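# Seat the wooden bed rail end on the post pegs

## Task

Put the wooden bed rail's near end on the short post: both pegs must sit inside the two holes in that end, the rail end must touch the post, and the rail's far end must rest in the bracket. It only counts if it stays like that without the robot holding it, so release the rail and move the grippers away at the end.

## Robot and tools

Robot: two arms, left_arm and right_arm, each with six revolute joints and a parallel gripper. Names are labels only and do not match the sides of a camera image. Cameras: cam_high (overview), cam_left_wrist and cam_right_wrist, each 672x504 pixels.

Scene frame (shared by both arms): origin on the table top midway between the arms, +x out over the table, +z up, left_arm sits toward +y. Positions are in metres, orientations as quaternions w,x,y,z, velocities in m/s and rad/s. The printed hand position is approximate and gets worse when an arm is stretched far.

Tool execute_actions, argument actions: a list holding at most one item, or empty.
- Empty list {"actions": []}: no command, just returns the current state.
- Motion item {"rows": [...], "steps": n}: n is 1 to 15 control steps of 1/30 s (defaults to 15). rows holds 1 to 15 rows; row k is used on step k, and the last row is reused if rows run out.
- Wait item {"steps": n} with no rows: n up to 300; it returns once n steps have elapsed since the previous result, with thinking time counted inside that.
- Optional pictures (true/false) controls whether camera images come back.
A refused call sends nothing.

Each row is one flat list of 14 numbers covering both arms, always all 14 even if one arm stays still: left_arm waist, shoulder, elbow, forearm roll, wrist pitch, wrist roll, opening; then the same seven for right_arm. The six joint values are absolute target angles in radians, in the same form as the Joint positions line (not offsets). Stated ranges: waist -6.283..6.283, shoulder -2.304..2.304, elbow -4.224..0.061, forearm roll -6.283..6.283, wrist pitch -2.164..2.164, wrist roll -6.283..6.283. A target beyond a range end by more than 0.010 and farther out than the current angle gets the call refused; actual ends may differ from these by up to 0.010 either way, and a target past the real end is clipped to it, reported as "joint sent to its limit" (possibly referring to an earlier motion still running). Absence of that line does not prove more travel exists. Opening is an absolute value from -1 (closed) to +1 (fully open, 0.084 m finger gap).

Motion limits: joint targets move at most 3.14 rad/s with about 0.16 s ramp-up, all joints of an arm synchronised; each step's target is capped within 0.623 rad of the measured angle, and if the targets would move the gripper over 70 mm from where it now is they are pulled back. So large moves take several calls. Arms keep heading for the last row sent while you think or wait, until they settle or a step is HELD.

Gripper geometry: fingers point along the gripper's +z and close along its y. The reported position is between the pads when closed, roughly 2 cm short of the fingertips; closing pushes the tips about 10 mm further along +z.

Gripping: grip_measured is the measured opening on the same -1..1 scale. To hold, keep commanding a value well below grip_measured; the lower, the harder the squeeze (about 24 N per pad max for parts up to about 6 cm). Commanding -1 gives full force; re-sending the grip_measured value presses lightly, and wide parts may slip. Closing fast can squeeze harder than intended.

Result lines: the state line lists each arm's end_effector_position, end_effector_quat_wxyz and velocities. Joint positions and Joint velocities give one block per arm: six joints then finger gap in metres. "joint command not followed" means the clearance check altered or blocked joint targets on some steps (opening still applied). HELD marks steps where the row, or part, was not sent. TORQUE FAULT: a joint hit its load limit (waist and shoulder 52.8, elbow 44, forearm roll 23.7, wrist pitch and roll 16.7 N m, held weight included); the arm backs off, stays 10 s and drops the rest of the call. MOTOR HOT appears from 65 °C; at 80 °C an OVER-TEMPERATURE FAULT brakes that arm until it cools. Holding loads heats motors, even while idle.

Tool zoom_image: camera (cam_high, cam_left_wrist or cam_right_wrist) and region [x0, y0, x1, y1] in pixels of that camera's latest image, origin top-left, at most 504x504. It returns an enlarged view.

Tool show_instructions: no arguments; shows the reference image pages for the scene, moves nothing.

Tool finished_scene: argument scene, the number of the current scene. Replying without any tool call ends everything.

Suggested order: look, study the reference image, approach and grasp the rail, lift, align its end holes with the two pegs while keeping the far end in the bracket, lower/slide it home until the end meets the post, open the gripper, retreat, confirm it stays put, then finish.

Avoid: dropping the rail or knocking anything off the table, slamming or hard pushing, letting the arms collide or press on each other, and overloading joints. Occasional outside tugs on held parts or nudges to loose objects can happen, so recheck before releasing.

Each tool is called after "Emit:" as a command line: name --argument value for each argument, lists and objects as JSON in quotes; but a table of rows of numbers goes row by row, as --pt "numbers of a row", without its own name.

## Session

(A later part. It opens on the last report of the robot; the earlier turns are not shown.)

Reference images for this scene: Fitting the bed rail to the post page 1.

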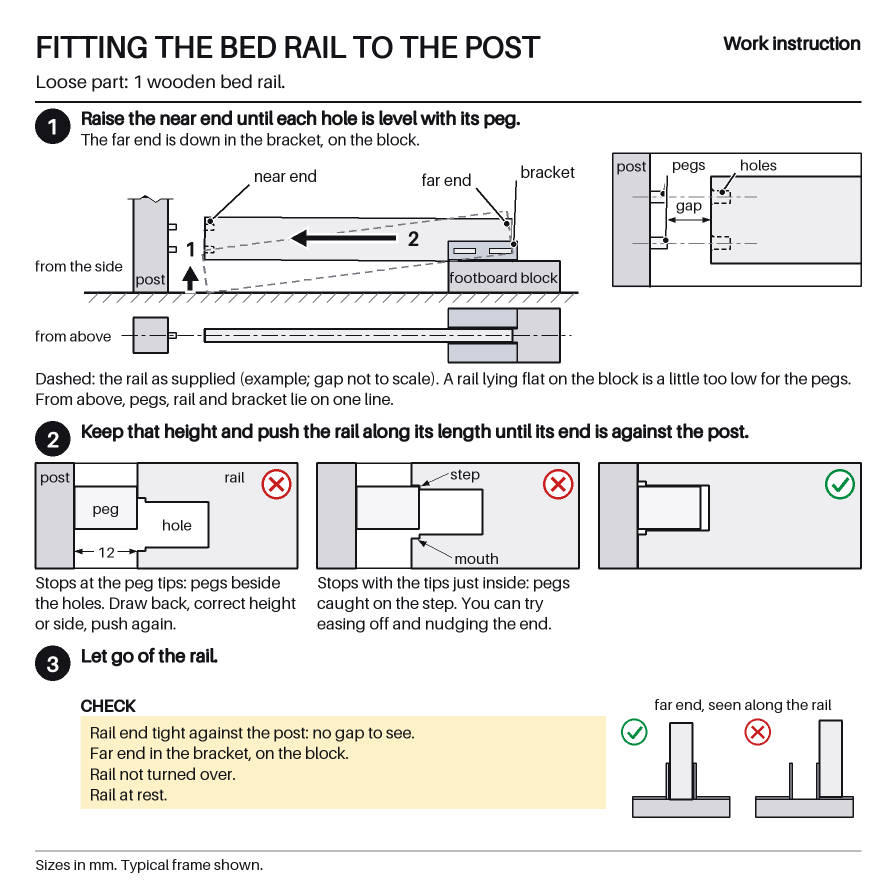

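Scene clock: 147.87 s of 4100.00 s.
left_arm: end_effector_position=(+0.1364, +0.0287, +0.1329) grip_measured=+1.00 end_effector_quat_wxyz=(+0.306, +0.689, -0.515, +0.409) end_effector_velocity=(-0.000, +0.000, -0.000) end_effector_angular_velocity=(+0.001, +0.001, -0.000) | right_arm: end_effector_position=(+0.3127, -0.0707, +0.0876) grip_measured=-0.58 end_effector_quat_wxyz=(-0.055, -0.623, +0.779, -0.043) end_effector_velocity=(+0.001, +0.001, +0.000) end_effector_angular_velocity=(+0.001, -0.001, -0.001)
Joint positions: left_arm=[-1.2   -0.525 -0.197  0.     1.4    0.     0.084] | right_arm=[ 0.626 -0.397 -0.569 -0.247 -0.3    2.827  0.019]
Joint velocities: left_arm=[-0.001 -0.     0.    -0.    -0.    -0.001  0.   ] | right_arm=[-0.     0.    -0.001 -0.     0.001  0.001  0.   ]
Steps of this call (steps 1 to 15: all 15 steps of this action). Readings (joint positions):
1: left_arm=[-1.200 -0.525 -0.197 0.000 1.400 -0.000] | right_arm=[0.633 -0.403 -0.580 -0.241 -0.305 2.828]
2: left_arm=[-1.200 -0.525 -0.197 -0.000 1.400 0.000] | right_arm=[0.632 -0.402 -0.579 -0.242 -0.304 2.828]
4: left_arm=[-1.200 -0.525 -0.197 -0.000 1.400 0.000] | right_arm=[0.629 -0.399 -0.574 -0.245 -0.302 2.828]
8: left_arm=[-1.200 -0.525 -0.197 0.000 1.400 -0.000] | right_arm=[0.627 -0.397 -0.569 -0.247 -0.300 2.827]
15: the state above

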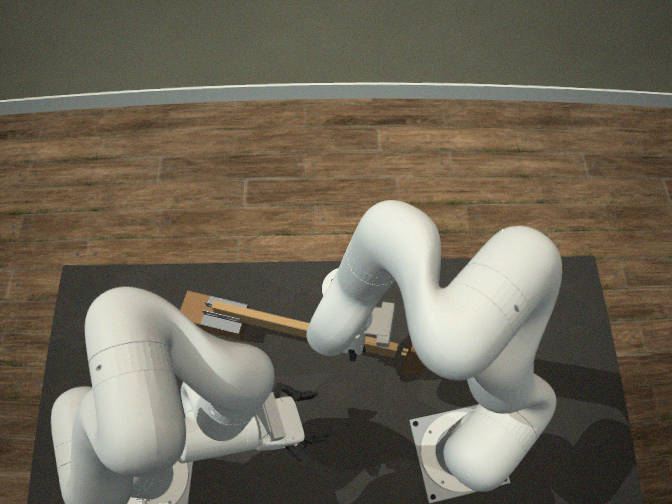

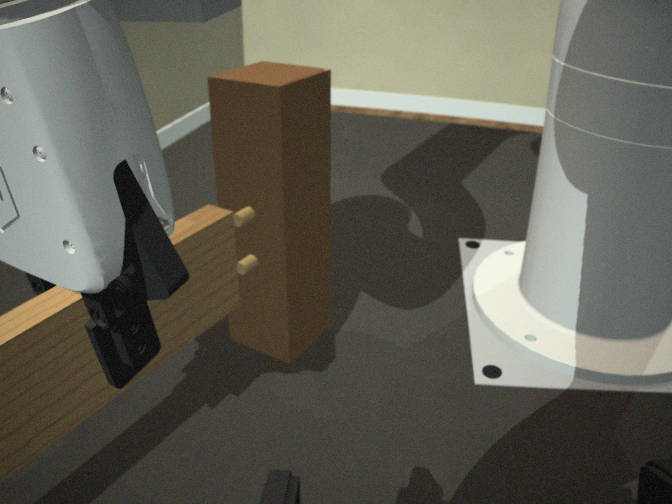

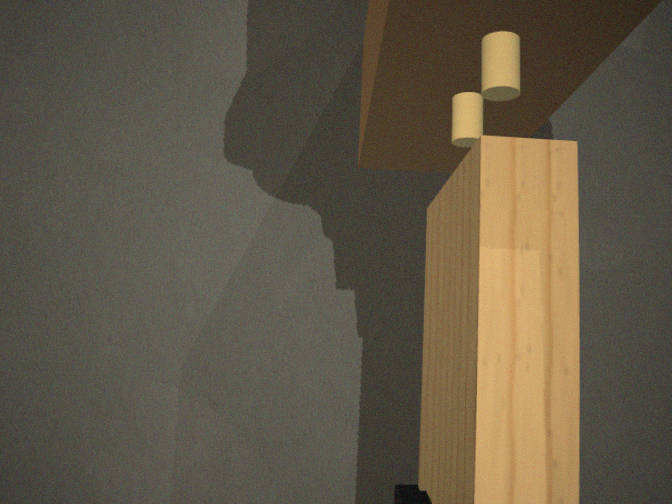

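Emit:
execute_actions --actions '[{"rows":[[-1.2,-0.525,-0.197,0,1.4,0,1,0.6263,-0.3881,-0.5685,-0.2475,-0.3084,2.8272,-1]],"steps":15}]'

Emit:
zoom_image --camera "cam_left_wrist" --region '[150, 170, 330, 350]'

Scene clock: 159.73 s of 4100.00 s.
left_arm: end_effector_position=(+0.1364, +0.0287, +0.1329) grip_measured=+1.00 end_effector_quat_wxyz=(+0.306, +0.689, -0.515, +0.409) end_effector_velocity=(+0.000, +0.000, +0.000) end_effector_angular_velocity=(+0.000, -0.000, +0.001) | right_arm: end_effector_position=(+0.3131, -0.0710, +0.0907) grip_measured=-0.58 end_effector_quat_wxyz=(-0.055, -0.623, +0.779, -0.044) end_effector_velocity=(-0.000, -0.001, -0.000) end_effector_angular_velocity=(-0.001, +0.001, -0.000)
Joint positions: left_arm=[-1.2   -0.525 -0.197 -0.     1.4    0.     0.084] | right_arm=[ 0.626 -0.388 -0.568 -0.248 -0.309  2.827  0.019]
Joint velocities: left_arm=[ 0.     0.     0.    -0.001 -0.001  0.     0.   ] | right_arm=[-0.    -0.     0.001 -0.     0.     0.001 -0.   ]
Steps of this call (steps 1 to 15: the robot went on to your last target; steps 16 to 90: nothing new was sent; then 8.37 s passed at rest; steps 91 to 105: all 15 steps of this action). Readings (joint positions):
91: left_arm=[-1.200 -0.525 -0.197 -0.000 1.400 0.000] | right_arm=[0.626 -0.396 -0.569 -0.247 -0.300 2.827]
92: left_arm=[-1.200 -0.525 -0.197 0.000 1.400 -0.000] | right_arm=[0.626 -0.396 -0.568 -0.248 -0.301 2.827]
94: left_arm=[-1.200 -0.525 -0.197 0.000 1.400 -0.000] | right_arm=[0.626 -0.392 -0.568 -0.248 -0.305 2.827]
98: left_arm=[-1.200 -0.525 -0.197 0.000 1.400 0.000] | right_arm=[0.626 -0.389 -0.568 -0.248 -0.308 2.827]
105: the state above

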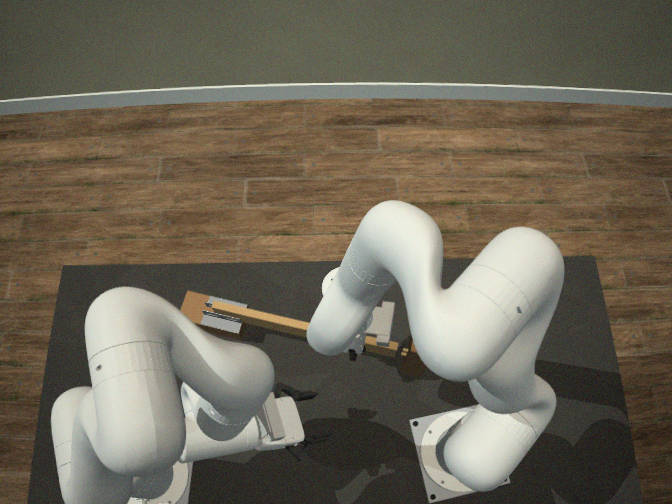

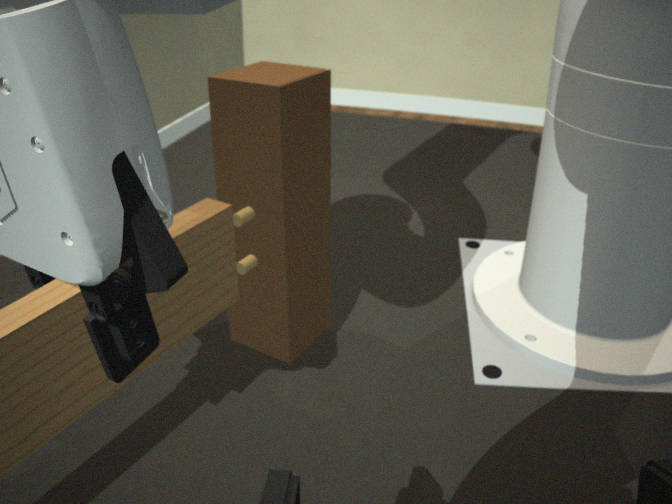

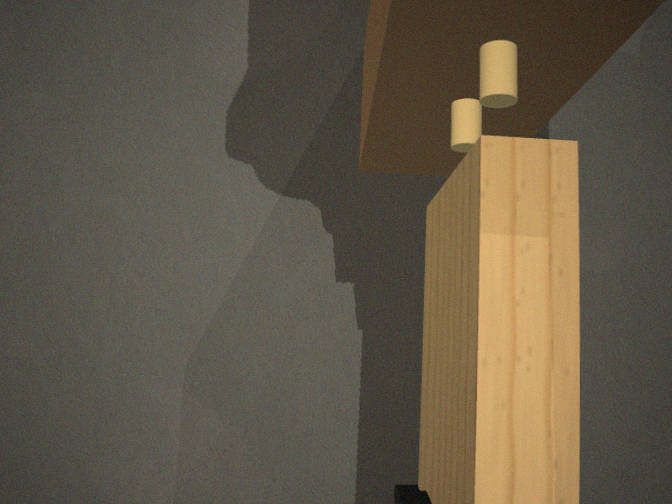

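Region (150, 170, 330, 350) of cam_left_wrist's 672x504 image, scaled by 2.800, with more detail than that image has.

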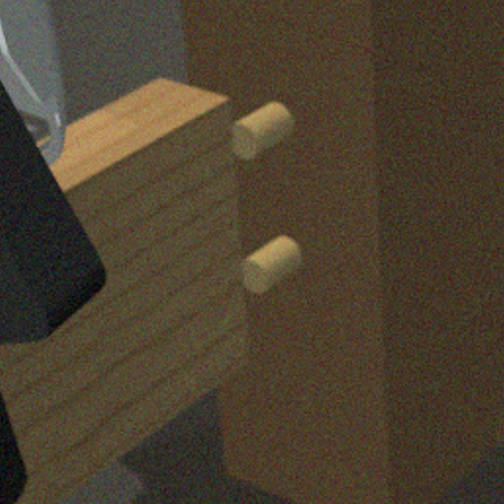

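Emit:
execute_actions --actions '[{"rows":[[-1.2,-0.525,-0.197,0,1.4,0,1,0.6229,-0.3854,-0.5627,-0.2507,-0.3052,2.8269,-1],[-1.2,-0.525,-0.197,0,1.4,0,1,0.6229,-0.3854,-0.5627,-0.2507,-0.3052,2.8269,-1],[-1.2,-0.525,-0.197,0,1.4,0,1,0.6229,-0.3854,-0.5627,-0.2507,-0.3052,2.8269,-1],[-1.2,-0.525,-0.197,0,1.4,0,1,0.6195,-0.382,-0.5569,-0.2539,-0.3027,2.8266,-1],[-1.2,-0.525,-0.197,0,1.4,0,1,0.6195,-0.382,-0.5569,-0.2539,-0.3027,2.8266,-1],[-1.2,-0.525,-0.197,0,1.4,0,1,0.6195,-0.382,-0.5569,-0.2539,-0.3027,2.8266,-1],[-1.2,-0.525,-0.197,0,1.4,0,1,0.6161,-0.3786,-0.5511,-0.2571,-0.3002,2.8263,-1],[-1.2,-0.525,-0.197,0,1.4,0,1,0.6161,-0.3786,-0.5511,-0.2571,-0.3002,2.8263,-1],[-1.2,-0.525,-0.197,0,1.4,0,1,0.6161,-0.3786,-0.5511,-0.2571,-0.3002,2.8263,-1],[-1.2,-0.525,-0.197,0,1.4,0,1,0.6127,-0.3752,-0.5453,-0.2603,-0.2977,2.826,-1]],"steps":15}]' --pictures false

Emit:
execute_actions --actions '[{"steps":10}]'

Scene clock: 178.90 s of 4100.00 s.
left_arm: end_effector_position=(+0.1364, +0.0287, +0.1329) grip_measured=+1.00 end_effector_quat_wxyz=(+0.306, +0.689, -0.515, +0.409) end_effector_velocity=(+0.000, +0.000, -0.000) end_effector_angular_velocity=(+0.001, -0.000, +0.001) | right_arm: end_effector_position=(+0.3107, -0.0799, +0.0903) grip_measured=-0.58 end_effector_quat_wxyz=(-0.055, -0.623, +0.779, -0.044) end_effector_velocity=(-0.002, -0.007, -0.000) end_effector_angular_velocity=(+0.000, +0.000, -0.001)
Joint positions: left_arm=[-1.2   -0.525 -0.197 -0.     1.4   -0.     0.084] | right_arm=[ 0.613 -0.376 -0.547 -0.26  -0.298  2.826  0.019]
Joint velocities: left_arm=[ 0.001 -0.     0.    -0.    -0.     0.     0.   ] | right_arm=[-0.011  0.01   0.018 -0.01   0.008  0.001  0.   ]
Steps of this call (steps 1 to 15: the robot went on to your last target; steps 16 to 90: nothing new was sent; then 15.67 s passed at rest; steps 91 to 105: all 15 steps of this action). Readings (joint positions):
91: left_arm=[-1.200 -0.525 -0.197 -0.000 1.400 -0.000] | right_arm=[0.626 -0.388 -0.568 -0.248 -0.308 2.827]
92: left_arm=[-1.200 -0.525 -0.197 0.000 1.400 0.000] | right_arm=[0.626 -0.388 -0.568 -0.248 -0.308 2.827]
94: left_arm=[-1.200 -0.525 -0.197 0.000 1.400 -0.000] | right_arm=[0.624 -0.386 -0.565 -0.249 -0.306 2.827]
98: left_arm=[-1.200 -0.525 -0.197 0.000 1.400 -0.000] | right_arm=[0.620 -0.383 -0.558 -0.253 -0.303 2.827]
105: the state above

Scene clock: 179.23 s of 4100.00 s.
left_arm: end_effector_position=(+0.1364, +0.0287, +0.1329) grip_measured=+1.00 end_effector_quat_wxyz=(+0.306, +0.689, -0.515, +0.409) end_effector_velocity=(+0.001, +0.000, +0.000) end_effector_angular_velocity=(-0.000, -0.000, +0.003) | right_arm: end_effector_position=(+0.3106, -0.0804, +0.0903) grip_measured=-0.58 end_effector_quat_wxyz=(-0.055, -0.623, +0.779, -0.044) end_effector_velocity=(+0.000, +0.000, +0.000) end_effector_angular_velocity=(+0.000, -0.000, -0.000)
Joint positions: left_arm=[-1.2   -0.525 -0.197  0.     1.4   -0.     0.084] | right_arm=[ 0.613 -0.375 -0.545 -0.26  -0.298  2.826  0.019]
Joint velocities: left_arm=[ 0.003  0.001 -0.     0.    -0.001  0.    -0.   ] | right_arm=[-0.     0.    -0.001 -0.    -0.001  0.     0.   ]
Steps of this call (steps 1 to 10: the robot went on to your last target). Readings (joint positions):
1: left_arm=[-1.200 -0.525 -0.197 -0.000 1.400 0.000] | right_arm=[0.613 -0.376 -0.546 -0.260 -0.298 2.826]
2: left_arm=[-1.200 -0.525 -0.197 0.000 1.400 0.000] | right_arm=[0.613 -0.375 -0.546 -0.260 -0.298 2.826]
4: left_arm=[-1.200 -0.525 -0.197 0.000 1.400 -0.000] | right_arm=[0.613 -0.375 -0.546 -0.260 -0.298 2.826]
8: left_arm=[-1.200 -0.525 -0.197 -0.000 1.400 -0.000] | right_arm=[0.613 -0.375 -0.545 -0.260 -0.298 2.826]
10: the state above

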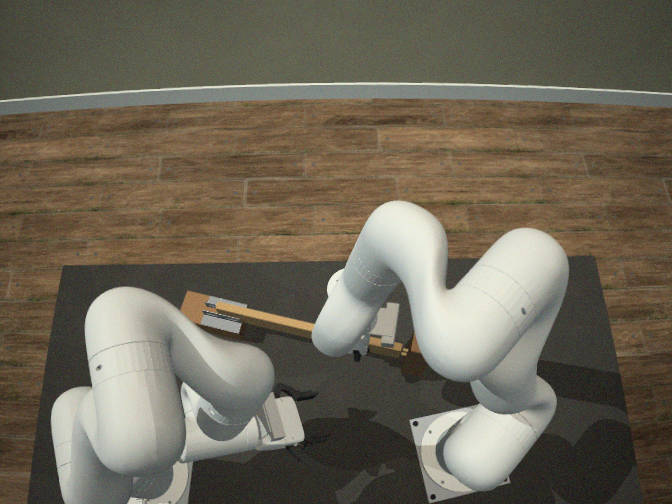

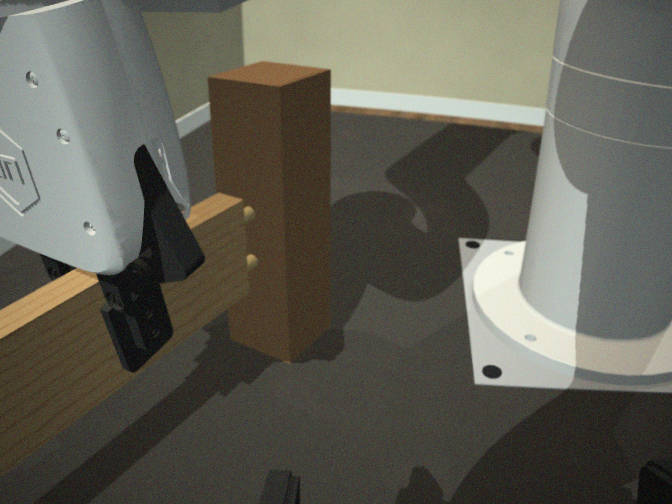

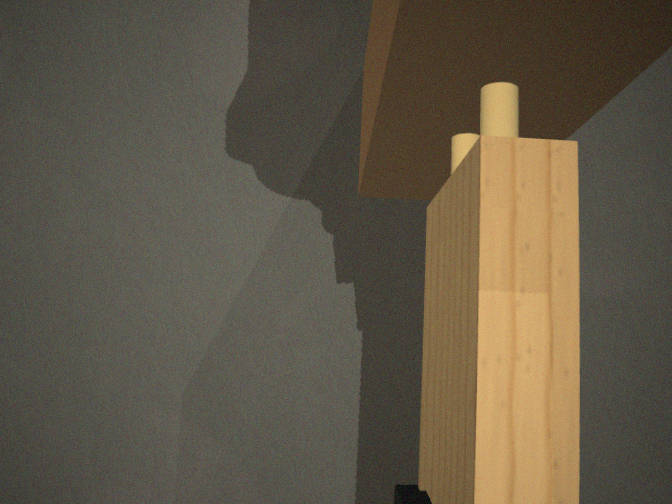

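Emit:
execute_actions --actions '[{"rows":[[-1.2,-0.525,-0.197,0,1.4,0,1,0.611,-0.3735,-0.5424,-0.2619,-0.2965,2.8258,-1],[-1.2,-0.525,-0.197,0,1.4,0,1,0.611,-0.3735,-0.5424,-0.2619,-0.2965,2.8258,-1],[-1.2,-0.525,-0.197,0,1.4,0,1,0.611,-0.3735,-0.5424,-0.2619,-0.2965,2.8258,-1],[-1.2,-0.525,-0.197,0,1.4,0,1,0.6093,-0.3718,-0.5395,-0.2635,-0.2952,2.8257,-1],[-1.2,-0.525,-0.197,0,1.4,0,1,0.6093,-0.3718,-0.5395,-0.2635,-0.2952,2.8257,-1],[-1.2,-0.525,-0.197,0,1.4,0,1,0.6093,-0.3718,-0.5395,-0.2635,-0.2952,2.8257,-1],[-1.2,-0.525,-0.197,0,1.4,0,1,0.6076,-0.3701,-0.5366,-0.2651,-0.294,2.8255,-1],[-1.2,-0.525,-0.197,0,1.4,0,1,0.6076,-0.3701,-0.5366,-0.2651,-0.294,2.8255,-1],[-1.2,-0.525,-0.197,0,1.4,0,1,0.6076,-0.3701,-0.5366,-0.2651,-0.294,2.8255,-1],[-1.2,-0.525,-0.197,0,1.4,0,1,0.6059,-0.3684,-0.5337,-0.2667,-0.2927,2.8254,-1]],"steps":15}]' --pictures false

Emit:
execute_actions --actions '[{"steps":10}]'

Scene clock: 195.43 s of 4100.00 s.
left_arm: end_effector_position=(+0.1364, +0.0287, +0.1329) grip_measured=+1.00 end_effector_quat_wxyz=(+0.306, +0.689, -0.515, +0.409) end_effector_velocity=(-0.000, -0.000, +0.000) end_effector_angular_velocity=(-0.001, -0.000, -0.000) | right_arm: end_effector_position=(+0.3093, -0.0848, +0.0903) grip_measured=-0.58 end_effector_quat_wxyz=(-0.054, -0.624, +0.779, -0.044) end_effector_velocity=(+0.001, -0.001, +0.000) end_effector_angular_velocity=(+0.008, -0.005, +0.002)
Joint positions: left_arm=[-1.2   -0.525 -0.197 -0.     1.4    0.     0.084] | right_arm=[ 0.606 -0.369 -0.534 -0.266 -0.293  2.825  0.019]
Joint velocities: left_arm=[-0.  0. -0.  0. -0. -0. -0.] | right_arm=[-0.004  0.005  0.005 -0.005  0.01  -0.001 -0.   ]
Steps of this call (steps 1 to 15: the robot went on to your last target; steps 16 to 90: nothing new was sent; then 12.70 s passed at rest; steps 91 to 105: all 15 steps of this action). Readings (joint positions):
91: left_arm=[-1.200 -0.525 -0.197 -0.000 1.400 0.000] | right_arm=[0.613 -0.375 -0.545 -0.260 -0.298 2.826]
92: left_arm=[-1.200 -0.525 -0.197 0.000 1.400 0.000] | right_arm=[0.612 -0.375 -0.545 -0.261 -0.297 2.826]
94: left_arm=[-1.200 -0.525 -0.197 -0.000 1.400 0.000] | right_arm=[0.612 -0.374 -0.544 -0.261 -0.297 2.826]
98: left_arm=[-1.200 -0.525 -0.197 -0.000 1.400 -0.000] | right_arm=[0.610 -0.372 -0.540 -0.263 -0.295 2.826]
105: the state above

Scene clock: 195.77 s of 4100.00 s.
left_arm: end_effector_position=(+0.1364, +0.0287, +0.1329) grip_measured=+1.00 end_effector_quat_wxyz=(+0.306, +0.689, -0.515, +0.409) end_effector_velocity=(-0.000, +0.000, +0.000) end_effector_angular_velocity=(-0.000, +0.000, -0.000) | right_arm: end_effector_position=(+0.3093, -0.0849, +0.0903) grip_measured=-0.58 end_effector_quat_wxyz=(-0.054, -0.624, +0.779, -0.044) end_effector_velocity=(+0.000, +0.000, +0.000) end_effector_angular_velocity=(+0.000, -0.000, +0.001)
Joint positions: left_arm=[-1.2   -0.525 -0.197 -0.     1.4    0.     0.084] | right_arm=[ 0.606 -0.368 -0.534 -0.267 -0.292  2.825  0.019]
Joint velocities: left_arm=[-0.  0.  0.  0.  0. -0. -0.] | right_arm=[-0.     0.001 -0.001 -0.    -0.001 -0.001  0.   ]
Steps of this call (steps 1 to 10: the robot went on to your last target). Readings (joint positions):
1: left_arm=[-1.200 -0.525 -0.197 -0.000 1.400 0.000] | right_arm=[0.606 -0.369 -0.534 -0.266 -0.292 2.825]
2: left_arm=[-1.200 -0.525 -0.197 0.000 1.400 0.000] | right_arm=[0.606 -0.369 -0.534 -0.267 -0.292 2.825]
4: left_arm=[-1.200 -0.525 -0.197 -0.000 1.400 -0.000] | right_arm=[0.606 -0.368 -0.534 -0.267 -0.292 2.825]
8: left_arm=[-1.200 -0.525 -0.197 -0.000 1.400 -0.000] | right_arm=[0.606 -0.368 -0.534 -0.267 -0.292 2.825]
10: the state above

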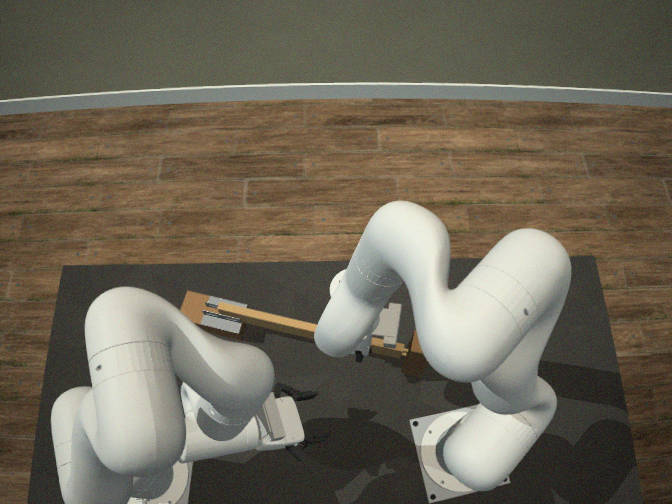

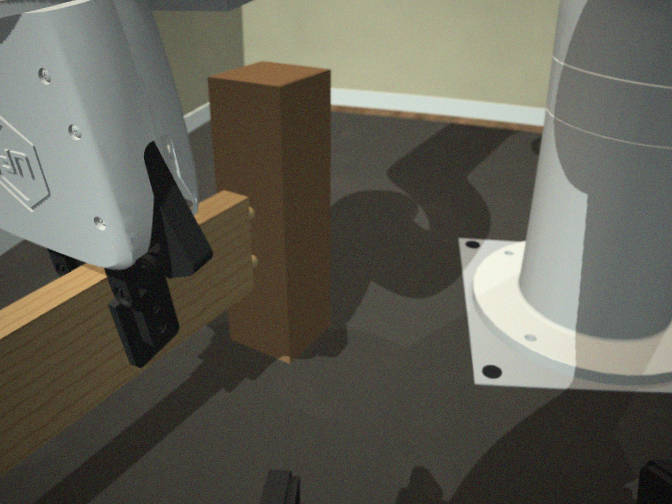

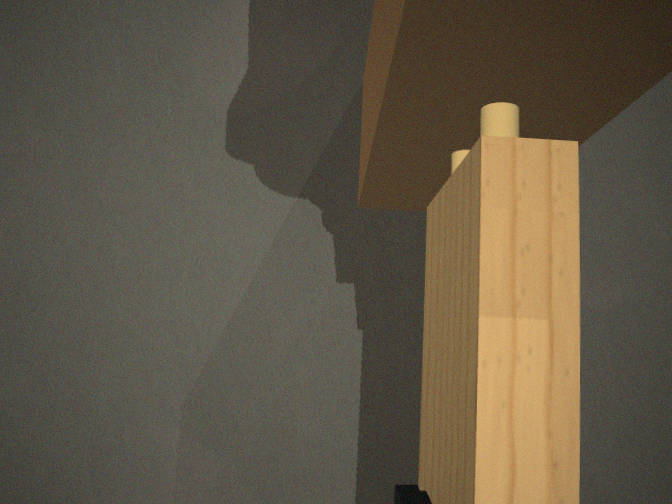

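No lag; it's going in. Continue 7.5 mm.

Emit:
execute_actions --actions '[{"rows":[[-1.2,-0.525,-0.197,0,1.4,0,1,0.6042,-0.3667,-0.5308,-0.2683,-0.2915,2.8252,-1],[-1.2,-0.525,-0.197,0,1.4,0,1,0.6042,-0.3667,-0.5308,-0.2683,-0.2915,2.8252,-1],[-1.2,-0.525,-0.197,0,1.4,0,1,0.6025,-0.365,-0.5279,-0.2699,-0.2902,2.8251,-1],[-1.2,-0.525,-0.197,0,1.4,0,1,0.6025,-0.365,-0.5279,-0.2699,-0.2902,2.8251,-1],[-1.2,-0.525,-0.197,0,1.4,0,1,0.6008,-0.3633,-0.525,-0.2715,-0.289,2.8249,-1],[-1.2,-0.525,-0.197,0,1.4,0,1,0.6008,-0.3633,-0.525,-0.2715,-0.289,2.8249,-1],[-1.2,-0.525,-0.197,0,1.4,0,1,0.5991,-0.3616,-0.5221,-0.2731,-0.2877,2.8248,-1],[-1.2,-0.525,-0.197,0,1.4,0,1,0.5991,-0.3616,-0.5221,-0.2731,-0.2877,2.8248,-1],[-1.2,-0.525,-0.197,0,1.4,0,1,0.5974,-0.3599,-0.5192,-0.2747,-0.2865,2.8246,-1],[-1.2,-0.525,-0.197,0,1.4,0,1,0.5974,-0.3599,-0.5192,-0.2747,-0.2865,2.8246,-1],[-1.2,-0.525,-0.197,0,1.4,0,1,0.5957,-0.3582,-0.5163,-0.2763,-0.2852,2.8245,-1]],"steps":15}]' --pictures false

Emit:
execute_actions --actions '[{"steps":10}]'

Scene clock: 209.13 s of 4100.00 s.
left_arm: end_effector_position=(+0.1364, +0.0287, +0.1329) grip_measured=+1.00 end_effector_quat_wxyz=(+0.306, +0.689, -0.515, +0.409) end_effector_velocity=(+0.000, +0.000, -0.000) end_effector_angular_velocity=(+0.001, +0.001, +0.001) | right_arm: end_effector_position=(+0.3099, -0.0877, +0.0903) grip_measured=-0.58 end_effector_quat_wxyz=(-0.047, -0.624, +0.779, -0.041) end_effector_velocity=(+0.001, -0.004, -0.001) end_effector_angular_velocity=(+0.014, -0.008, -0.002)
Joint positions: left_arm=[-1.2   -0.525 -0.197  0.     1.4   -0.     0.084] | right_arm=[ 0.597 -0.359 -0.52  -0.275 -0.272  2.824  0.019]
Joint velocities: left_arm=[ 0.001 -0.001 -0.     0.    -0.001 -0.     0.   ] | right_arm=[-0.013  0.009  0.015 -0.011  0.022  0.    -0.   ]
Steps of this call (steps 1 to 15: the robot went on to your last target; steps 16 to 90: nothing new was sent; then 9.87 s passed at rest; steps 91 to 105: all 15 steps of this action). Readings (joint positions):
91: left_arm=[-1.200 -0.525 -0.197 0.000 1.400 -0.000] | right_arm=[0.606 -0.368 -0.534 -0.267 -0.293 2.825]
92: left_arm=[-1.200 -0.525 -0.197 -0.000 1.400 0.000] | right_arm=[0.606 -0.368 -0.533 -0.267 -0.292 2.825]
94: left_arm=[-1.200 -0.525 -0.197 -0.000 1.400 -0.000] | right_arm=[0.605 -0.367 -0.532 -0.268 -0.291 2.825]
98: left_arm=[-1.200 -0.525 -0.197 -0.000 1.400 0.000] | right_arm=[0.602 -0.364 -0.528 -0.270 -0.285 2.825]
105: the state above

Scene clock: 209.47 s of 4100.00 s.
left_arm: end_effector_position=(+0.1364, +0.0287, +0.1329) grip_measured=+1.00 end_effector_quat_wxyz=(+0.306, +0.689, -0.515, +0.409) end_effector_velocity=(+0.001, +0.000, +0.000) end_effector_angular_velocity=(-0.000, -0.000, +0.003) | right_arm: end_effector_position=(+0.3101, -0.0879, +0.0903) grip_measured=-0.58 end_effector_quat_wxyz=(-0.046, -0.624, +0.779, -0.041) end_effector_velocity=(+0.001, +0.001, +0.000) end_effector_angular_velocity=(+0.002, -0.002, +0.000)
Joint positions: left_arm=[-1.2   -0.525 -0.197  0.     1.4    0.     0.084] | right_arm=[ 0.596 -0.358 -0.519 -0.276 -0.271  2.824  0.019]
Joint velocities: left_arm=[ 0.003  0.    -0.    -0.    -0.     0.    -0.   ] | right_arm=[-0.     0.001 -0.001 -0.     0.001 -0.    -0.   ]
Steps of this call (steps 1 to 10: the robot went on to your last target). Readings (joint positions):
1: left_arm=[-1.200 -0.525 -0.197 -0.000 1.400 -0.000] | right_arm=[0.596 -0.358 -0.520 -0.276 -0.272 2.824]
2: left_arm=[-1.200 -0.525 -0.197 -0.000 1.400 -0.000] | right_arm=[0.596 -0.358 -0.520 -0.276 -0.271 2.824]
4: left_arm=[-1.200 -0.525 -0.197 -0.000 1.400 -0.000] | right_arm=[0.596 -0.358 -0.519 -0.276 -0.271 2.824]
8: left_arm=[-1.200 -0.525 -0.197 -0.000 1.400 0.000] | right_arm=[0.596 -0.358 -0.519 -0.276 -0.271 2.824]
10: the state above

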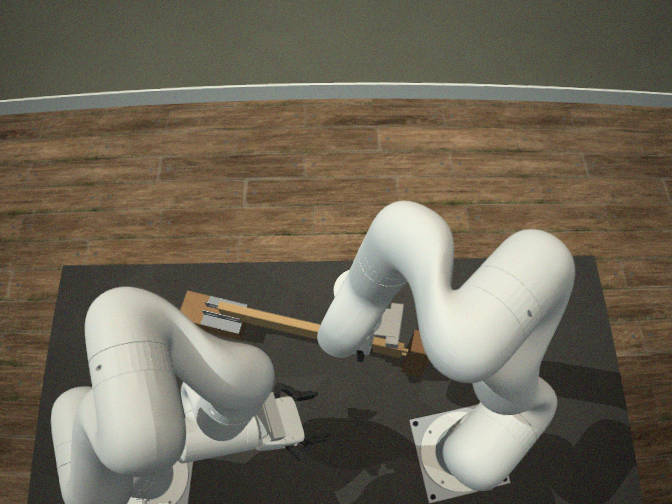

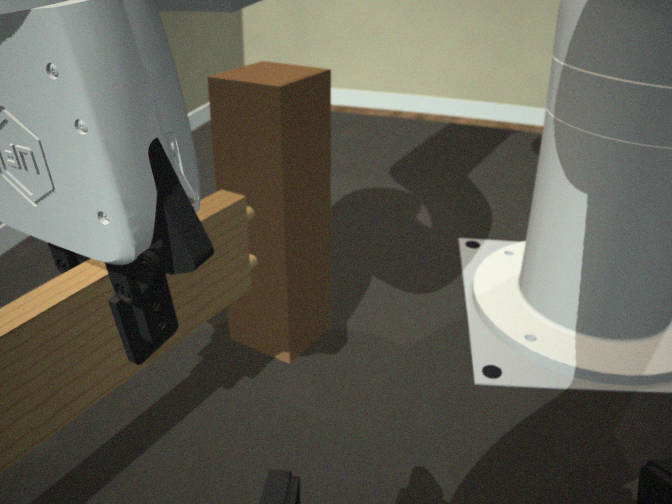

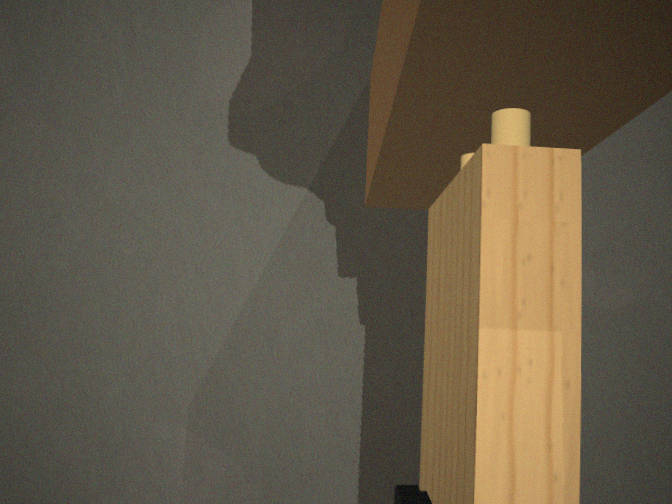

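Emit:
execute_actions --actions '[{"rows":[[-1.2,-0.525,-0.197,0,1.4,0,1,0.6042,-0.3667,-0.5308,-0.2683,-0.2915,2.8252,-1],[-1.2,-0.525,-0.197,0,1.4,0,1,0.6042,-0.3667,-0.5308,-0.2683,-0.2915,2.8252,-1],[-1.2,-0.525,-0.197,0,1.4,0,1,0.6042,-0.3667,-0.5308,-0.2683,-0.2915,2.8252,-1],[-1.2,-0.525,-0.197,0,1.4,0,1,0.6015,-0.3638,-0.5265,-0.2706,-0.2908,2.825,-1],[-1.2,-0.525,-0.197,0,1.4,0,1,0.6015,-0.3638,-0.5265,-0.2706,-0.2908,2.825,-1],[-1.2,-0.525,-0.197,0,1.4,0,1,0.6005,-0.3655,-0.5273,-0.2706,-0.29,2.824,-1],[-1.2,-0.525,-0.197,0,1.4,0,1,0.6005,-0.3655,-0.5273,-0.2706,-0.29,2.824,-1],[-1.2,-0.525,-0.197,0,1.4,0,1,0.6015,-0.3662,-0.5265,-0.2706,-0.2884,2.825,-1],[-1.2,-0.525,-0.197,0,1.4,0,1,0.6015,-0.3662,-0.5265,-0.2706,-0.2884,2.825,-1],[-1.2,-0.525,-0.197,0,1.4,0,1,0.6025,-0.3645,-0.5257,-0.2706,-0.2893,2.826,-1],[-1.2,-0.525,-0.197,0,1.4,0,1,0.6025,-0.3645,-0.5257,-0.2706,-0.2893,2.826,-1],[-1.2,-0.525,-0.197,0,1.4,0,1,0.6015,-0.3626,-0.5265,-0.2706,-0.292,2.825,-1],[-1.2,-0.525,-0.197,0,1.4,0,1,0.6015,-0.3626,-0.5265,-0.2706,-0.292,2.825,-1],[-1.2,-0.525,-0.197,0,1.4,0,1,0.5995,-0.366,-0.5282,-0.2706,-0.2903,2.823,-1],[-1.2,-0.525,-0.197,0,1.4,0,1,0.6015,-0.365,-0.5265,-0.2706,-0.2896,2.825,-1]],"steps":15}]' --pictures false

Emit:
execute_actions --actions '[{"steps":10}]'

Scene clock: 232.90 s of 4100.00 s.
left_arm: end_effector_position=(+0.1364, +0.0287, +0.1329) grip_measured=+1.00 end_effector_quat_wxyz=(+0.306, +0.689, -0.515, +0.409) end_effector_velocity=(+0.000, +0.000, -0.001) end_effector_angular_velocity=(+0.002, +0.001, +0.001) | right_arm: end_effector_position=(+0.3091, -0.0869, +0.0900) grip_measured=-0.58 end_effector_quat_wxyz=(-0.052, -0.624, +0.779, -0.043) end_effector_velocity=(+0.002, -0.002, -0.002) end_effector_angular_velocity=(-0.002, +0.005, -0.000)
Joint positions: left_arm=[-1.2   -0.525 -0.197 -0.     1.4   -0.     0.084] | right_arm=[ 0.601 -0.364 -0.527 -0.271 -0.284  2.825  0.019]
Joint velocities: left_arm=[ 0.001 -0.001 -0.    -0.    -0.001 -0.    -0.   ] | right_arm=[-0.008 -0.007 -0.004  0.004 -0.001 -0.011  0.   ]
Steps of this call (steps 1 to 15: the robot went on to your last target; steps 16 to 90: nothing new was sent; then 19.93 s passed at rest; steps 91 to 105: all 15 steps of this action). Readings (joint positions):
91: left_arm=[-1.200 -0.525 -0.197 0.000 1.400 0.000] | right_arm=[0.596 -0.358 -0.520 -0.276 -0.271 2.825]
92: left_arm=[-1.200 -0.525 -0.197 -0.000 1.400 0.000] | right_arm=[0.597 -0.359 -0.521 -0.275 -0.272 2.825]
94: left_arm=[-1.200 -0.525 -0.197 0.000 1.400 -0.000] | right_arm=[0.599 -0.363 -0.526 -0.272 -0.280 2.825]
98: left_arm=[-1.200 -0.525 -0.197 0.000 1.400 -0.000] | right_arm=[0.600 -0.365 -0.527 -0.271 -0.284 2.825]
105: the state above

Scene clock: 233.23 s of 4100.00 s.
left_arm: end_effector_position=(+0.1364, +0.0287, +0.1329) grip_measured=+1.00 end_effector_quat_wxyz=(+0.306, +0.689, -0.515, +0.409) end_effector_velocity=(+0.000, +0.000, -0.000) end_effector_angular_velocity=(+0.000, +0.000, +0.000) | right_arm: end_effector_position=(+0.3091, -0.0869, +0.0899) grip_measured=-0.58 end_effector_quat_wxyz=(-0.052, -0.624, +0.779, -0.043) end_effector_velocity=(+0.000, +0.000, -0.000) end_effector_angular_velocity=(-0.000, +0.000, -0.000)
Joint positions: left_arm=[-1.2   -0.525 -0.197  0.     1.4   -0.     0.084] | right_arm=[ 0.602 -0.365 -0.527 -0.271 -0.284  2.825  0.019]
Joint velocities: left_arm=[ 0.    -0.001 -0.     0.     0.    -0.     0.   ] | right_arm=[ 0.    -0.002 -0.001  0.     0.001  0.    -0.   ]
Steps of this call (steps 1 to 10: the robot went on to your last target). Readings (joint positions):
1: left_arm=[-1.200 -0.525 -0.197 -0.000 1.400 0.000] | right_arm=[0.601 -0.364 -0.527 -0.270 -0.284 2.825]
2: left_arm=[-1.200 -0.525 -0.197 0.000 1.400 -0.000] | right_arm=[0.601 -0.365 -0.527 -0.270 -0.284 2.825]
4: left_arm=[-1.200 -0.525 -0.197 0.000 1.400 0.000] | right_arm=[0.601 -0.365 -0.527 -0.270 -0.284 2.825]
8: left_arm=[-1.200 -0.525 -0.197 0.000 1.400 0.000] | right_arm=[0.602 -0.365 -0.527 -0.271 -0.284 2.825]
10: the state above

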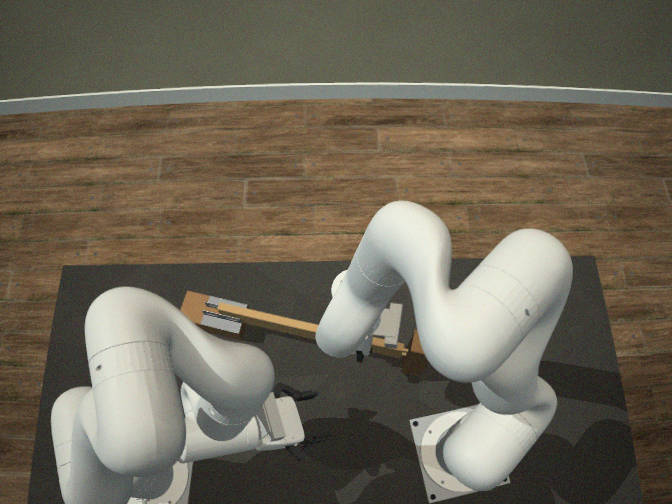

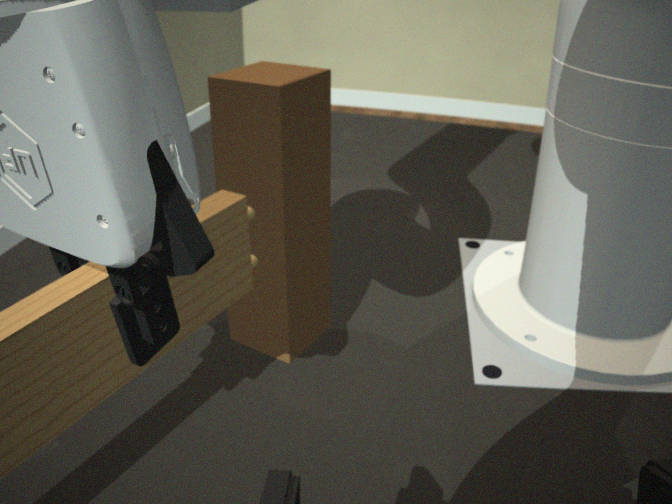

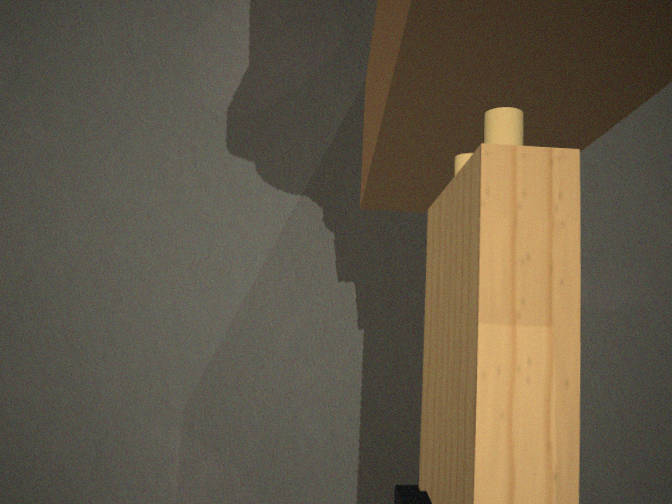

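Emit:
execute_actions --actions '[{"rows":[[-1.2,-0.525,-0.197,0,1.4,0,1,0.6091,-0.3693,-0.5354,-0.2651,-0.2935,2.827,-1],[-1.2,-0.525,-0.197,0,1.4,0,1,0.6091,-0.3693,-0.5354,-0.2651,-0.2935,2.827,-1],[-1.2,-0.525,-0.197,0,1.4,0,1,0.6091,-0.3693,-0.5354,-0.2651,-0.2935,2.827,-1],[-1.2,-0.525,-0.197,0,1.4,0,1,0.6091,-0.3693,-0.5354,-0.2651,-0.2935,2.827,-1],[-1.2,-0.525,-0.197,0,1.4,0,1,0.6057,-0.3659,-0.5296,-0.2683,-0.291,2.8267,-1],[-1.2,-0.525,-0.197,0,1.4,0,1,0.6057,-0.3659,-0.5296,-0.2683,-0.291,2.8267,-1],[-1.2,-0.525,-0.197,0,1.4,0,1,0.6057,-0.3659,-0.5296,-0.2683,-0.291,2.8267,-1],[-1.2,-0.525,-0.197,0,1.4,0,1,0.604,-0.3622,-0.5267,-0.2699,-0.2917,2.8266,-1],[-1.2,-0.525,-0.197,0,1.4,0,1,0.604,-0.3622,-0.5267,-0.2699,-0.2917,2.8266,-1],[-1.2,-0.525,-0.197,0,1.4,0,1,0.604,-0.3622,-0.5267,-0.2699,-0.2917,2.8266,-1],[-1.2,-0.525,-0.197,0,1.4,0,1,0.604,-0.3662,-0.5267,-0.2699,-0.2877,2.8266,-1],[-1.2,-0.525,-0.197,0,1.4,0,1,0.604,-0.3662,-0.5267,-0.2699,-0.2877,2.8266,-1],[-1.2,-0.525,-0.197,0,1.4,0,1,0.604,-0.3662,-0.5267,-0.2699,-0.2877,2.8266,-1],[-1.2,-0.525,-0.197,0,1.4,0,1,0.604,-0.3642,-0.5267,-0.2699,-0.2897,2.8266,-1]],"steps":15}]' --pictures false

Emit:
execute_actions --actions '[{"steps":10}]'

Emit:
zoom_image --camera "cam_left_wrist" --region '[150, 170, 330, 350]'

Scene clock: 255.77 s of 4100.00 s.
left_arm: end_effector_position=(+0.1364, +0.0287, +0.1329) grip_measured=+1.00 end_effector_quat_wxyz=(+0.306, +0.689, -0.515, +0.409) end_effector_velocity=(-0.000, +0.000, -0.000) end_effector_angular_velocity=(+0.001, +0.000, -0.001) | right_arm: end_effector_position=(+0.3082, -0.0865, +0.0900) grip_measured=-0.58 end_effector_quat_wxyz=(-0.053, -0.624, +0.779, -0.043) end_effector_velocity=(+0.001, -0.001, +0.000) end_effector_angular_velocity=(+0.002, -0.002, +0.000)
Joint positions: left_arm=[-1.2   -0.525 -0.197 -0.     1.4    0.     0.084] | right_arm=[ 0.605 -0.365 -0.528 -0.27  -0.287  2.827  0.019]
Joint velocities: left_arm=[-0.    -0.     0.     0.    -0.001  0.    -0.   ] | right_arm=[-0.004  0.002  0.001 -0.003  0.002 -0.001 -0.   ]
Steps of this call (steps 1 to 15: the robot went on to your last target; steps 16 to 90: nothing new was sent; then 19.03 s passed at rest; steps 91 to 105: all 15 steps of this action). Readings (joint positions):
91: left_arm=[-1.200 -0.525 -0.197 0.000 1.400 -0.000] | right_arm=[0.602 -0.365 -0.527 -0.271 -0.284 2.825]
92: left_arm=[-1.200 -0.525 -0.197 0.000 1.400 0.000] | right_arm=[0.602 -0.366 -0.528 -0.270 -0.286 2.825]
94: left_arm=[-1.200 -0.525 -0.197 0.000 1.400 -0.000] | right_arm=[0.605 -0.368 -0.531 -0.268 -0.291 2.826]
98: left_arm=[-1.200 -0.525 -0.197 -0.000 1.400 -0.000] | right_arm=[0.606 -0.367 -0.530 -0.267 -0.291 2.827]
105: the state above

Scene clock: 256.10 s of 4100.00 s.
left_arm: end_effector_position=(+0.1364, +0.0287, +0.1329) grip_measured=+1.00 end_effector_quat_wxyz=(+0.306, +0.689, -0.515, +0.409) end_effector_velocity=(-0.000, +0.000, -0.000) end_effector_angular_velocity=(+0.000, +0.000, +0.000) | right_arm: end_effector_position=(+0.3083, -0.0866, +0.0901) grip_measured=-0.58 end_effector_quat_wxyz=(-0.053, -0.624, +0.779, -0.043) end_effector_velocity=(-0.000, -0.001, -0.000) end_effector_angular_velocity=(-0.001, +0.001, +0.000)
Joint positions: left_arm=[-1.2   -0.525 -0.197  0.     1.4    0.     0.084] | right_arm=[ 0.604 -0.364 -0.527 -0.27  -0.286  2.827  0.019]
Joint velocities: left_arm=[-0. -0.  0. -0. -0. -0. -0.] | right_arm=[-0.001  0.     0.002 -0.     0.001 -0.    -0.   ]
Steps of this call (steps 1 to 10: the robot went on to your last target). Readings (joint positions):
1: left_arm=[-1.200 -0.525 -0.197 0.000 1.400 -0.000] | right_arm=[0.605 -0.365 -0.527 -0.270 -0.287 2.827]
2: left_arm=[-1.200 -0.525 -0.197 0.000 1.400 -0.000] | right_arm=[0.604 -0.365 -0.527 -0.270 -0.287 2.827]
4: left_arm=[-1.200 -0.525 -0.197 -0.000 1.400 -0.000] | right_arm=[0.604 -0.364 -0.527 -0.270 -0.286 2.827]
8: left_arm=[-1.200 -0.525 -0.197 0.000 1.400 0.000] | right_arm=[0.604 -0.364 -0.527 -0.270 -0.286 2.827]
10: the state above

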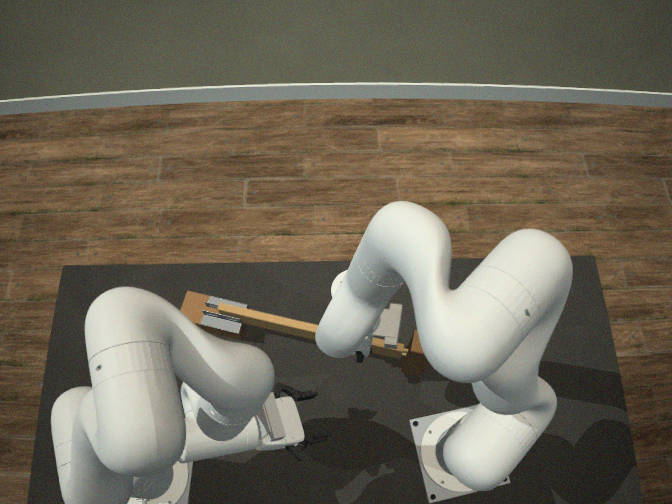

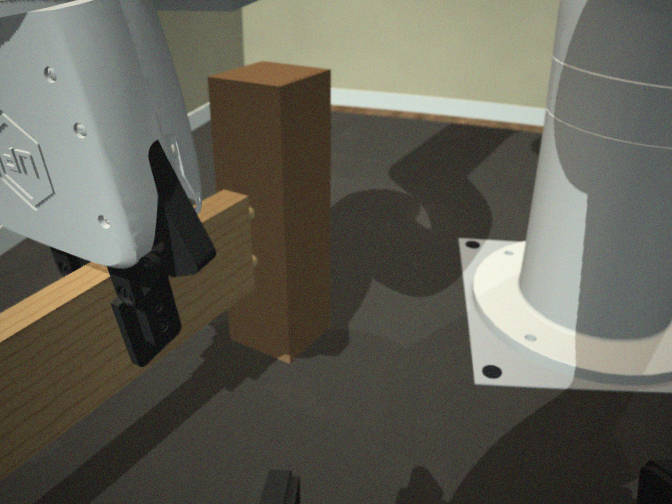

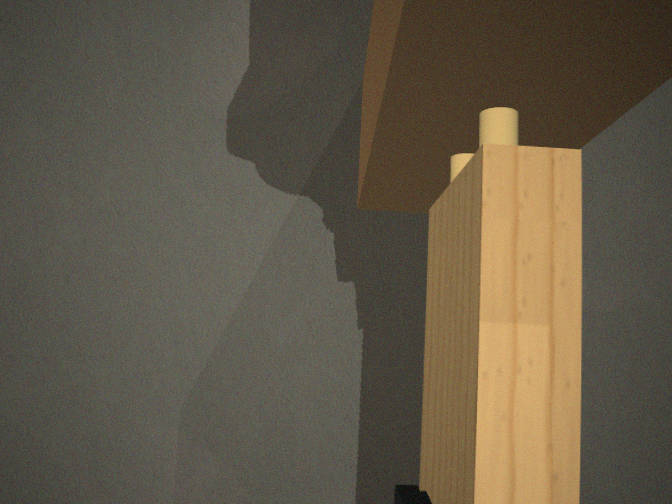

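Region (150, 170, 330, 350) of cam_left_wrist's 672x504 image, scaled by 2.800, with more detail than that image has.

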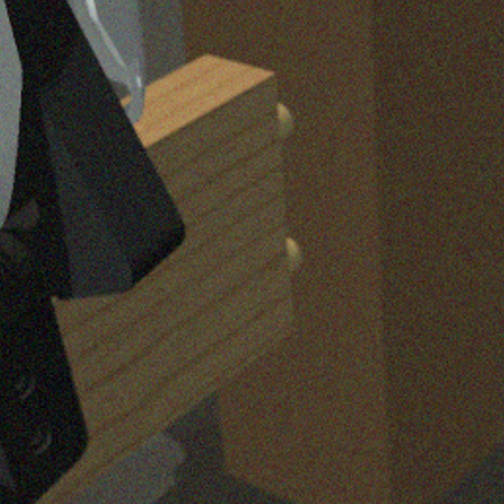

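Emit:
execute_actions --actions '[{"rows":[[-1.2,-0.525,-0.197,0,1.4,0,1,0.6091,-0.3693,-0.5354,-0.2651,-0.2935,2.827,-1],[-1.2,-0.525,-0.197,0,1.4,0,1,0.6091,-0.3693,-0.5354,-0.2651,-0.2935,2.827,-1],[-1.2,-0.525,-0.197,0,1.4,0,1,0.6091,-0.3693,-0.5354,-0.2651,-0.2935,2.827,-1],[-1.2,-0.525,-0.197,0,1.4,0,1,0.6091,-0.3741,-0.5354,-0.2651,-0.2887,2.827,-1],[-1.2,-0.525,-0.197,0,1.4,0,1,0.6091,-0.3741,-0.5354,-0.2651,-0.2887,2.827,-1],[-1.2,-0.525,-0.197,0,1.4,0,1,0.6091,-0.3741,-0.5354,-0.2651,-0.2887,2.827,-1],[-1.2,-0.525,-0.197,0,1.4,0,1,0.6057,-0.3707,-0.5296,-0.2683,-0.2862,2.8267,-1],[-1.2,-0.525,-0.197,0,1.4,0,1,0.6057,-0.3707,-0.5296,-0.2683,-0.2862,2.8267,-1],[-1.2,-0.525,-0.197,0,1.4,0,1,0.6057,-0.3707,-0.5296,-0.2683,-0.2862,2.8267,-1],[-1.2,-0.525,-0.197,0,1.4,0,1,0.604,-0.3678,-0.5267,-0.2699,-0.2861,2.8266,-1],[-1.2,-0.525,-0.197,0,1.4,0,1,0.604,-0.3678,-0.5267,-0.2699,-0.2861,2.8266,-1],[-1.2,-0.525,-0.197,0,1.4,0,1,0.604,-0.3702,-0.5267,-0.2699,-0.2837,2.8266,-1],[-1.2,-0.525,-0.197,0,1.4,0,1,0.604,-0.3702,-0.5267,-0.2699,-0.2837,2.8266,-1],[-1.2,-0.525,-0.197,0,1.4,0,1,0.6023,-0.3673,-0.5238,-0.2715,-0.2837,2.8264,-1]],"steps":15}]' --pictures false

Emit:
execute_actions --actions '[{"steps":10}]'

Scene clock: 291.97 s of 4100.00 s.
left_arm: end_effector_position=(+0.1364, +0.0287, +0.1329) grip_measured=+1.00 end_effector_quat_wxyz=(+0.306, +0.689, -0.515, +0.409) end_effector_velocity=(-0.000, +0.000, -0.000) end_effector_angular_velocity=(+0.000, -0.000, +0.000) | right_arm: end_effector_position=(+0.3079, -0.0865, +0.0885) grip_measured=-0.58 end_effector_quat_wxyz=(-0.053, -0.624, +0.778, -0.043) end_effector_velocity=(+0.001, -0.005, -0.000) end_effector_angular_velocity=(+0.019, -0.012, +0.003)
Joint positions: left_arm=[-1.2   -0.525 -0.197  0.     1.4   -0.     0.084] | right_arm=[ 0.605 -0.369 -0.528 -0.27  -0.283  2.827  0.019]
Joint velocities: left_arm=[-0. -0.  0. -0.  0.  0. -0.] | right_arm=[-0.015  0.015  0.021 -0.015  0.03  -0.001  0.   ]
Steps of this call (steps 1 to 15: the robot went on to your last target; steps 16 to 90: nothing new was sent; then 32.37 s passed at rest; steps 91 to 105: all 15 steps of this action). Readings (joint positions):
91: left_arm=[-1.200 -0.525 -0.197 -0.000 1.400 0.000] | right_arm=[0.604 -0.364 -0.527 -0.270 -0.286 2.827]
92: left_arm=[-1.200 -0.525 -0.197 0.000 1.400 0.000] | right_arm=[0.605 -0.365 -0.528 -0.269 -0.287 2.827]
94: left_arm=[-1.200 -0.525 -0.197 -0.000 1.400 0.000] | right_arm=[0.606 -0.367 -0.531 -0.268 -0.291 2.827]
98: left_arm=[-1.200 -0.525 -0.197 -0.000 1.400 -0.000] | right_arm=[0.608 -0.372 -0.532 -0.266 -0.292 2.827]
105: the state above

Scene clock: 292.30 s of 4100.00 s.
left_arm: end_effector_position=(+0.1364, +0.0287, +0.1329) grip_measured=+1.00 end_effector_quat_wxyz=(+0.306, +0.689, -0.515, +0.409) end_effector_velocity=(+0.000, -0.000, -0.000) end_effector_angular_velocity=(+0.001, +0.000, +0.000) | right_arm: end_effector_position=(+0.3081, -0.0869, +0.0885) grip_measured=-0.58 end_effector_quat_wxyz=(-0.051, -0.624, +0.779, -0.042) end_effector_velocity=(-0.000, -0.000, -0.000) end_effector_angular_velocity=(+0.002, -0.001, -0.001)
Joint positions: left_arm=[-1.2   -0.525 -0.197  0.     1.4   -0.     0.084] | right_arm=[ 0.603 -0.367 -0.525 -0.271 -0.278  2.826  0.019]
Joint velocities: left_arm=[ 0.    -0.001 -0.     0.    -0.001  0.    -0.   ] | right_arm=[-0.002  0.     0.002 -0.001  0.004  0.001 -0.   ]
Steps of this call (steps 1 to 10: the robot went on to your last target). Readings (joint positions):
1: left_arm=[-1.200 -0.525 -0.197 -0.000 1.400 -0.000] | right_arm=[0.604 -0.369 -0.527 -0.270 -0.282 2.826]
2: left_arm=[-1.200 -0.525 -0.197 0.000 1.400 -0.000] | right_arm=[0.604 -0.368 -0.526 -0.270 -0.281 2.826]
4: left_arm=[-1.200 -0.525 -0.197 0.000 1.400 0.000] | right_arm=[0.603 -0.368 -0.526 -0.271 -0.280 2.826]
8: left_arm=[-1.200 -0.525 -0.197 -0.000 1.400 0.000] | right_arm=[0.603 -0.367 -0.525 -0.271 -0.278 2.826]
10: the state above

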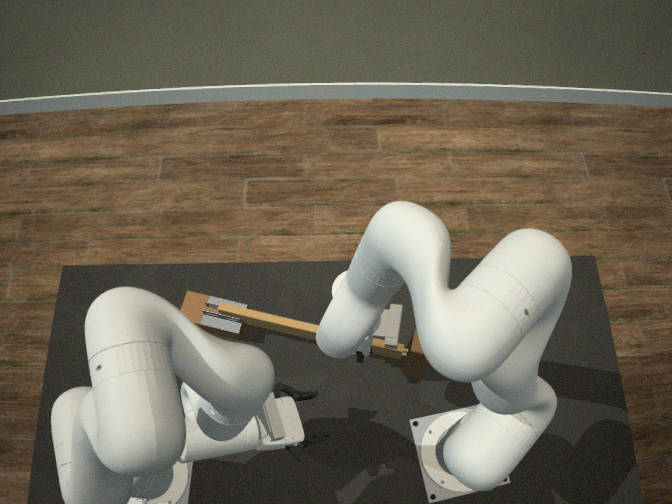

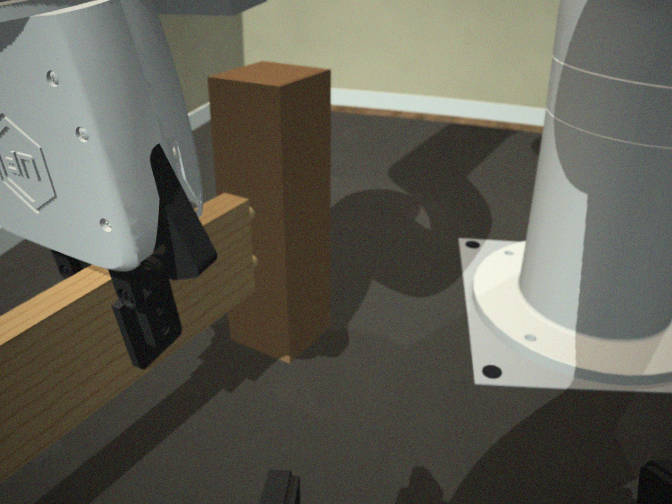

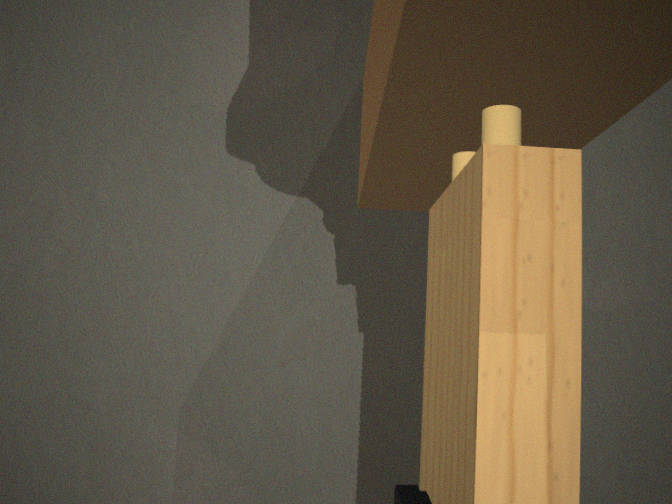

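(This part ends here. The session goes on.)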